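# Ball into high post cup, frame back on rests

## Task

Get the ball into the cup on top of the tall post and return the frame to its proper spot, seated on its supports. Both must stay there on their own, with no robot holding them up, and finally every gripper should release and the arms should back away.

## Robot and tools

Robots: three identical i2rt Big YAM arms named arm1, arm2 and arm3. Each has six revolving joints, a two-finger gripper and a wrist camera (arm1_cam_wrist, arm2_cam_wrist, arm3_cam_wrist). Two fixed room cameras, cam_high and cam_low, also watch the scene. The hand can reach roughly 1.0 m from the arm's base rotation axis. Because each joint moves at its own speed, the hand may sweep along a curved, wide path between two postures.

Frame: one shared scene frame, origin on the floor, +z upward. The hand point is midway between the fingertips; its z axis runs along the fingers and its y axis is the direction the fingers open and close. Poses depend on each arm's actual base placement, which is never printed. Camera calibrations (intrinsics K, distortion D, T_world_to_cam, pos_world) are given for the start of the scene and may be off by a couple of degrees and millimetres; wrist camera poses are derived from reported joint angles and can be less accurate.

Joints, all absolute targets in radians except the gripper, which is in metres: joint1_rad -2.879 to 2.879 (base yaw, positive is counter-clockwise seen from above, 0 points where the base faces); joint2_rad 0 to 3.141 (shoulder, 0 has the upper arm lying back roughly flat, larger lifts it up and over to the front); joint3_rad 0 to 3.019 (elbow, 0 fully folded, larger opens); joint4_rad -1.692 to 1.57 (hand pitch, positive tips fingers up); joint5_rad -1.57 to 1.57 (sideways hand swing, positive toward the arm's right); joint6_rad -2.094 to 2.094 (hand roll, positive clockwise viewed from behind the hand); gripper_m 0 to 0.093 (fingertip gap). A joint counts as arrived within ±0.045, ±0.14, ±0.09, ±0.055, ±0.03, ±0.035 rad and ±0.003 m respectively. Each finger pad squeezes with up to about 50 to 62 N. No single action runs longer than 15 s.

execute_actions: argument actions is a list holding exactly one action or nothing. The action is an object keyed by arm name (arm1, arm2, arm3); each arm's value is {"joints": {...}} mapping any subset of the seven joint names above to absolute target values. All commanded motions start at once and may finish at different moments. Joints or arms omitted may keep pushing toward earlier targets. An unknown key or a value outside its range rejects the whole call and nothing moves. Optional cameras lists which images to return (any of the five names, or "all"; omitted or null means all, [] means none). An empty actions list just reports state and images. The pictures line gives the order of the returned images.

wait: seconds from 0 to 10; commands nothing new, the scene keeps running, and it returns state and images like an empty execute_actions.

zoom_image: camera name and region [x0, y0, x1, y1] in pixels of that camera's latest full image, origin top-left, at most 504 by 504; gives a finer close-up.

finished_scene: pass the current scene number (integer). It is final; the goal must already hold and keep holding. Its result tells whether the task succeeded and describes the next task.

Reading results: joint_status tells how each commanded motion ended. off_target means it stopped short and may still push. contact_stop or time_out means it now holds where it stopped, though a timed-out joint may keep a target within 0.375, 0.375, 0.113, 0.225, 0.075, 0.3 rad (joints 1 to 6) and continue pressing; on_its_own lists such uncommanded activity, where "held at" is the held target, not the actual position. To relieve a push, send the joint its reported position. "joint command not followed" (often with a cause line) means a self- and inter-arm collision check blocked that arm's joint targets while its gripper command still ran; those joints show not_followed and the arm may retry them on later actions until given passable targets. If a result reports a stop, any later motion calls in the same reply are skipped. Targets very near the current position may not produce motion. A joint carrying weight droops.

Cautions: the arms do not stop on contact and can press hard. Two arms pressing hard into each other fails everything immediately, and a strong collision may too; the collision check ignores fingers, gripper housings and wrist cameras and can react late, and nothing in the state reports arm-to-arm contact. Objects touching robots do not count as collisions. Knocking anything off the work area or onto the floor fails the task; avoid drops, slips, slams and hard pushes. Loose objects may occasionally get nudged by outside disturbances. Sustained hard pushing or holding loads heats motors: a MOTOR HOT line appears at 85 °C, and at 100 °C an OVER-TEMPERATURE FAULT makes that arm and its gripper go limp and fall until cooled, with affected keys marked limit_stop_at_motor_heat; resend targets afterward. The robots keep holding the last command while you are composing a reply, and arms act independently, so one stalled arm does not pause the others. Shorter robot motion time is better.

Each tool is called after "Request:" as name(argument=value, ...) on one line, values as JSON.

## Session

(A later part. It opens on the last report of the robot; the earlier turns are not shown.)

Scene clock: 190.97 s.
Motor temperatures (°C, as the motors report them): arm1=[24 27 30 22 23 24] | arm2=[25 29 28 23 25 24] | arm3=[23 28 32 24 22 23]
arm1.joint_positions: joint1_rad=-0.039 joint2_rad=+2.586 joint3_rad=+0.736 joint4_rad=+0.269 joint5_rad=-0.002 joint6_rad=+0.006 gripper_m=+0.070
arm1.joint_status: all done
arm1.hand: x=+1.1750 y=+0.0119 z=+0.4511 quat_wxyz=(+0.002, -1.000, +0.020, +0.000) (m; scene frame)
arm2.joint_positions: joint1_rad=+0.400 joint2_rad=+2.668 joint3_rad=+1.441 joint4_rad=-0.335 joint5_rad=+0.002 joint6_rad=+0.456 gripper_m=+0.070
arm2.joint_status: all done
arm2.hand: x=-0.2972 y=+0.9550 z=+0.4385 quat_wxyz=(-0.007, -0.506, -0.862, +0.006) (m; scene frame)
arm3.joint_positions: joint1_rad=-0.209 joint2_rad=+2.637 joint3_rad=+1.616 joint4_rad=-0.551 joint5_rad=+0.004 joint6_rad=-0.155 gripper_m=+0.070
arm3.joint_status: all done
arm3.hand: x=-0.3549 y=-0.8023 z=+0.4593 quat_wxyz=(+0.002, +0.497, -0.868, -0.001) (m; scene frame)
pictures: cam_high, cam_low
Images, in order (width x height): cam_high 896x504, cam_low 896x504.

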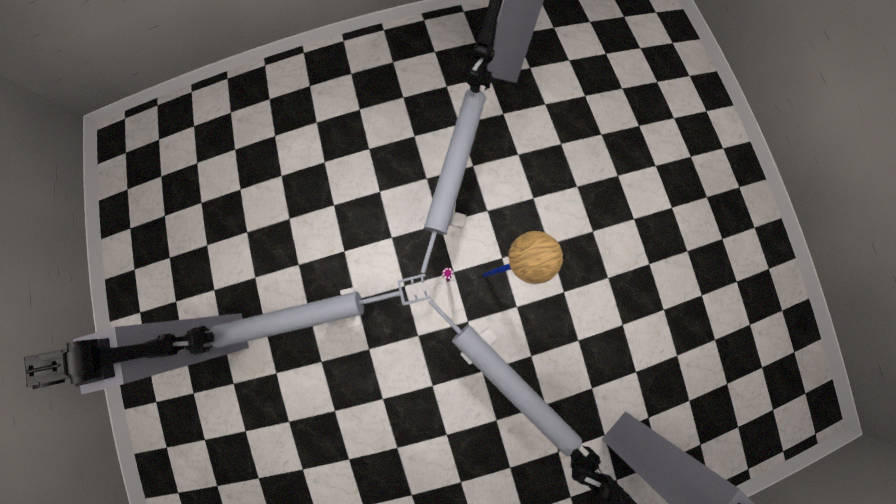

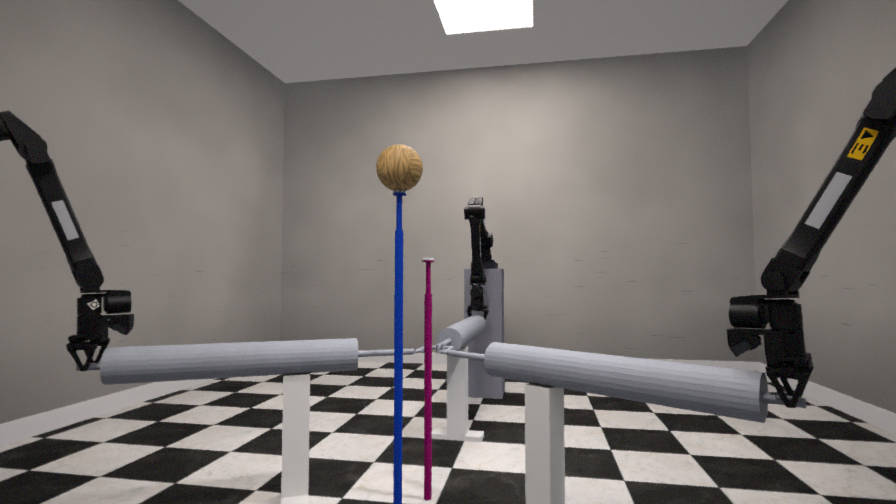

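Request:
execute_actions(actions=[{"arm1":{"joints":{"joint3_rad":0.66,"joint4_rad":0.17}},"arm2":{"joints":{"joint3_rad":1.34,"joint4_rad":-0.46}},"arm3":{"joints":{"joint3_rad":1.515,"joint4_rad":-0.68}}}], cameras=[])

Request:
execute_actions(actions=[{"arm1":{"joints":{"joint2_rad":2.35,"joint3_rad":0.55,"joint4_rad":0.02}},"arm2":{"joints":{"joint2_rad":2.4,"joint3_rad":1.24,"joint4_rad":-0.61}},"arm3":{"joints":{"joint2_rad":2.4,"joint3_rad":1.415,"joint4_rad":-0.83}}}], cameras=["cam_low"])

Request:
execute_actions(actions=[{"arm1":{"joints":{"joint2_rad":1.7,"joint3_rad":0.45,"joint4_rad":-0.4}},"arm2":{"joints":{"joint2_rad":1.8,"joint4_rad":-0.95}},"arm3":{"joints":{"joint2_rad":1.9,"joint4_rad":-1.15}}}], cameras=["cam_high","cam_low"])

Scene clock: 195.93 s.
Motor temperatures (°C, as the motors report them): arm1=[24 27 30 22 23 24] | arm2=[25 29 27 23 25 24] | arm3=[23 28 31 24 22 23]
arm1.joint_positions: joint1_rad=-0.039 joint2_rad=+2.586 joint3_rad=+0.667 joint4_rad=+0.183 joint5_rad=-0.002 joint6_rad=+0.006 gripper_m=+0.070
arm1.joint_status: all done
arm1.hand: x=+1.2381 y=+0.0096 z=+0.4620 quat_wxyz=(+0.001, -0.997, +0.021, -0.077) (m; scene frame)
arm2.joint_positions: joint1_rad=+0.400 joint2_rad=+2.657 joint3_rad=+1.338 joint4_rad=-0.449 joint5_rad=+0.002 joint6_rad=+0.456 gripper_m=+0.070
arm2.joint_status: all done
arm2.hand: x=-0.3672 y=+1.0034 z=+0.4366 quat_wxyz=(+0.095, -0.504, -0.858, -0.002) (m; scene frame)
arm3.joint_positions: joint1_rad=-0.209 joint2_rad=+2.637 joint3_rad=+1.509 joint4_rad=-0.673 joint5_rad=+0.004 joint6_rad=-0.155 gripper_m=+0.070
arm3.joint_status: all done
arm3.hand: x=-0.4130 y=-0.8730 z=+0.4467 quat_wxyz=(+0.108, +0.494, -0.862, +0.039) (m; scene frame)
pictures: none
No camera images: the call's "cameras" was empty. Leave "cameras" out to get every camera's image.

Scene clock: 197.20 s.
Motor temperatures (°C, as the motors report them): arm1=[24 27 30 22 23 24] | arm2=[25 29 27 23 25 24] | arm3=[23 28 31 24 22 23]
arm1.joint_positions: joint1_rad=-0.039 joint2_rad=+2.346 joint3_rad=+0.552 joint4_rad=+0.034 joint5_rad=-0.002 joint6_rad=+0.006 gripper_m=+0.070
arm1.joint_status: all done
arm1.hand: x=+1.2426 y=+0.0090 z=+0.5303 quat_wxyz=(+0.001, -0.996, +0.021, -0.089) (m; scene frame)
arm2.joint_positions: joint1_rad=+0.400 joint2_rad=+2.386 joint3_rad=+1.236 joint4_rad=-0.596 joint5_rad=+0.002 joint6_rad=+0.456 gripper_m=+0.070
arm2.joint_status: all done
arm2.hand: x=-0.3494 y=+0.9922 z=+0.5509 quat_wxyz=(+0.085, -0.505, -0.859, -0.001) (m; scene frame)
arm3.joint_positions: joint1_rad=-0.209 joint2_rad=+2.381 joint3_rad=+1.406 joint4_rad=-0.820 joint5_rad=+0.004 joint6_rad=-0.155 gripper_m=+0.070
arm3.joint_status: all done
arm3.hand: x=-0.4067 y=-0.8667 z=+0.5632 quat_wxyz=(+0.105, +0.494, -0.862, +0.038) (m; scene frame)
pictures: cam_low
Images, in order (width x height): cam_low 896x504.

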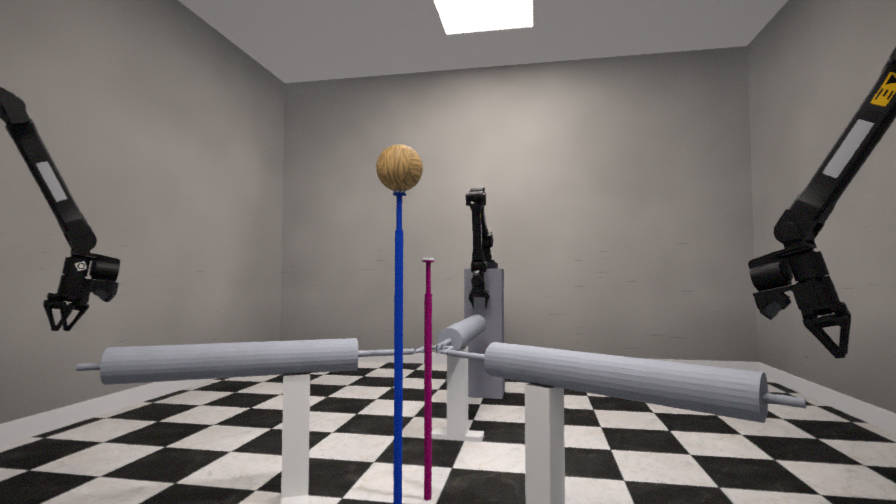

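Scene clock: 198.67 s.
Motor temperatures (°C, as the motors report them): arm1=[24 27 30 22 23 24] | arm2=[25 29 27 23 25 24] | arm3=[23 28 31 24 22 23]
arm1.joint_positions: joint1_rad=-0.039 joint2_rad=+1.704 joint3_rad=+0.447 joint4_rad=-0.384 joint5_rad=-0.002 joint6_rad=+0.006 gripper_m=+0.070
arm1.joint_status: all done
arm1.hand: x=+1.2091 y=+0.0093 z=+0.6794 quat_wxyz=(+0.002, -0.999, +0.020, -0.030) (m; scene frame)
arm2.joint_positions: joint1_rad=+0.400 joint2_rad=+1.790 joint3_rad=+1.236 joint4_rad=-0.934 joint5_rad=+0.002 joint6_rad=+0.456 gripper_m=+0.070
arm2.joint_status: all done
arm2.hand: x=-0.3015 y=+0.9619 z=+0.8406 quat_wxyz=(-0.044, -0.506, -0.862, +0.008) (m; scene frame)
arm3.joint_positions: joint1_rad=-0.209 joint2_rad=+1.878 joint3_rad=+1.406 joint4_rad=-1.139 joint5_rad=+0.004 joint6_rad=-0.155 gripper_m=+0.070
arm3.joint_status: all done
arm3.hand: x=-0.3869 y=-0.8456 z=+0.8286 quat_wxyz=(+0.019, +0.497, -0.868, +0.005) (m; scene frame)
pictures: cam_high, cam_low
Images, in order (width x height): cam_high 896x504, cam_low 896x504.

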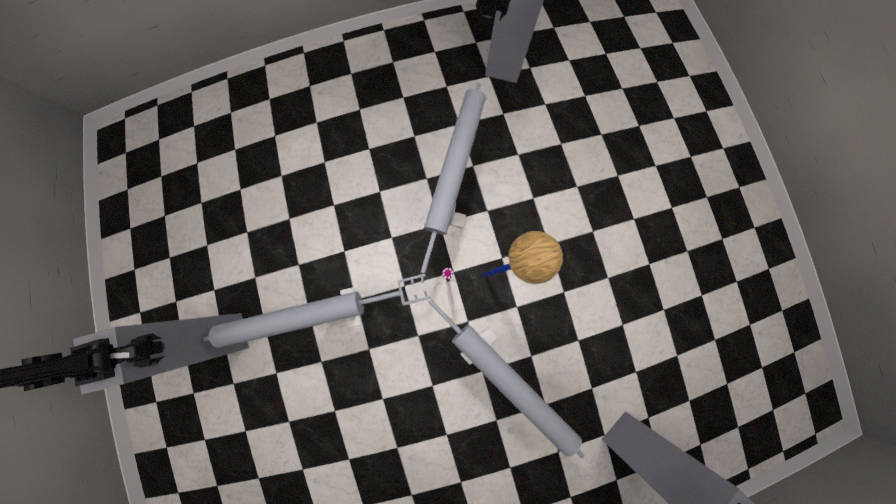

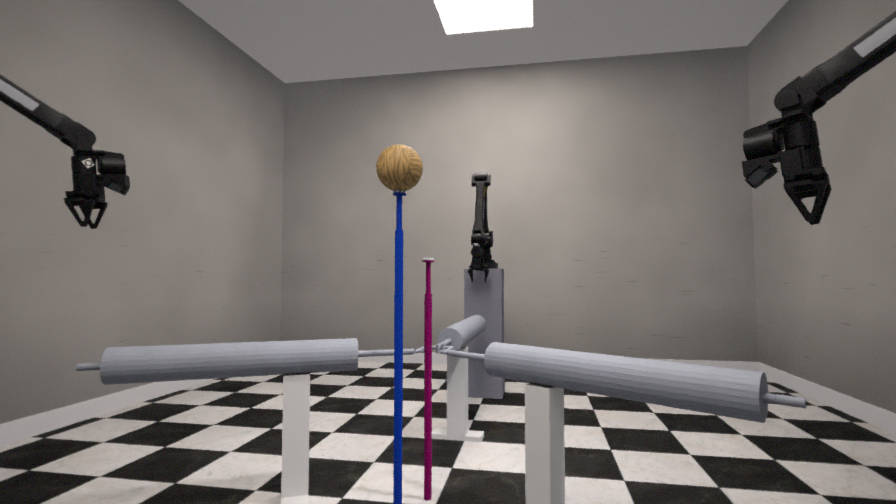

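Request:
finished_scene(scene=2)

The scene is finished: the task was done.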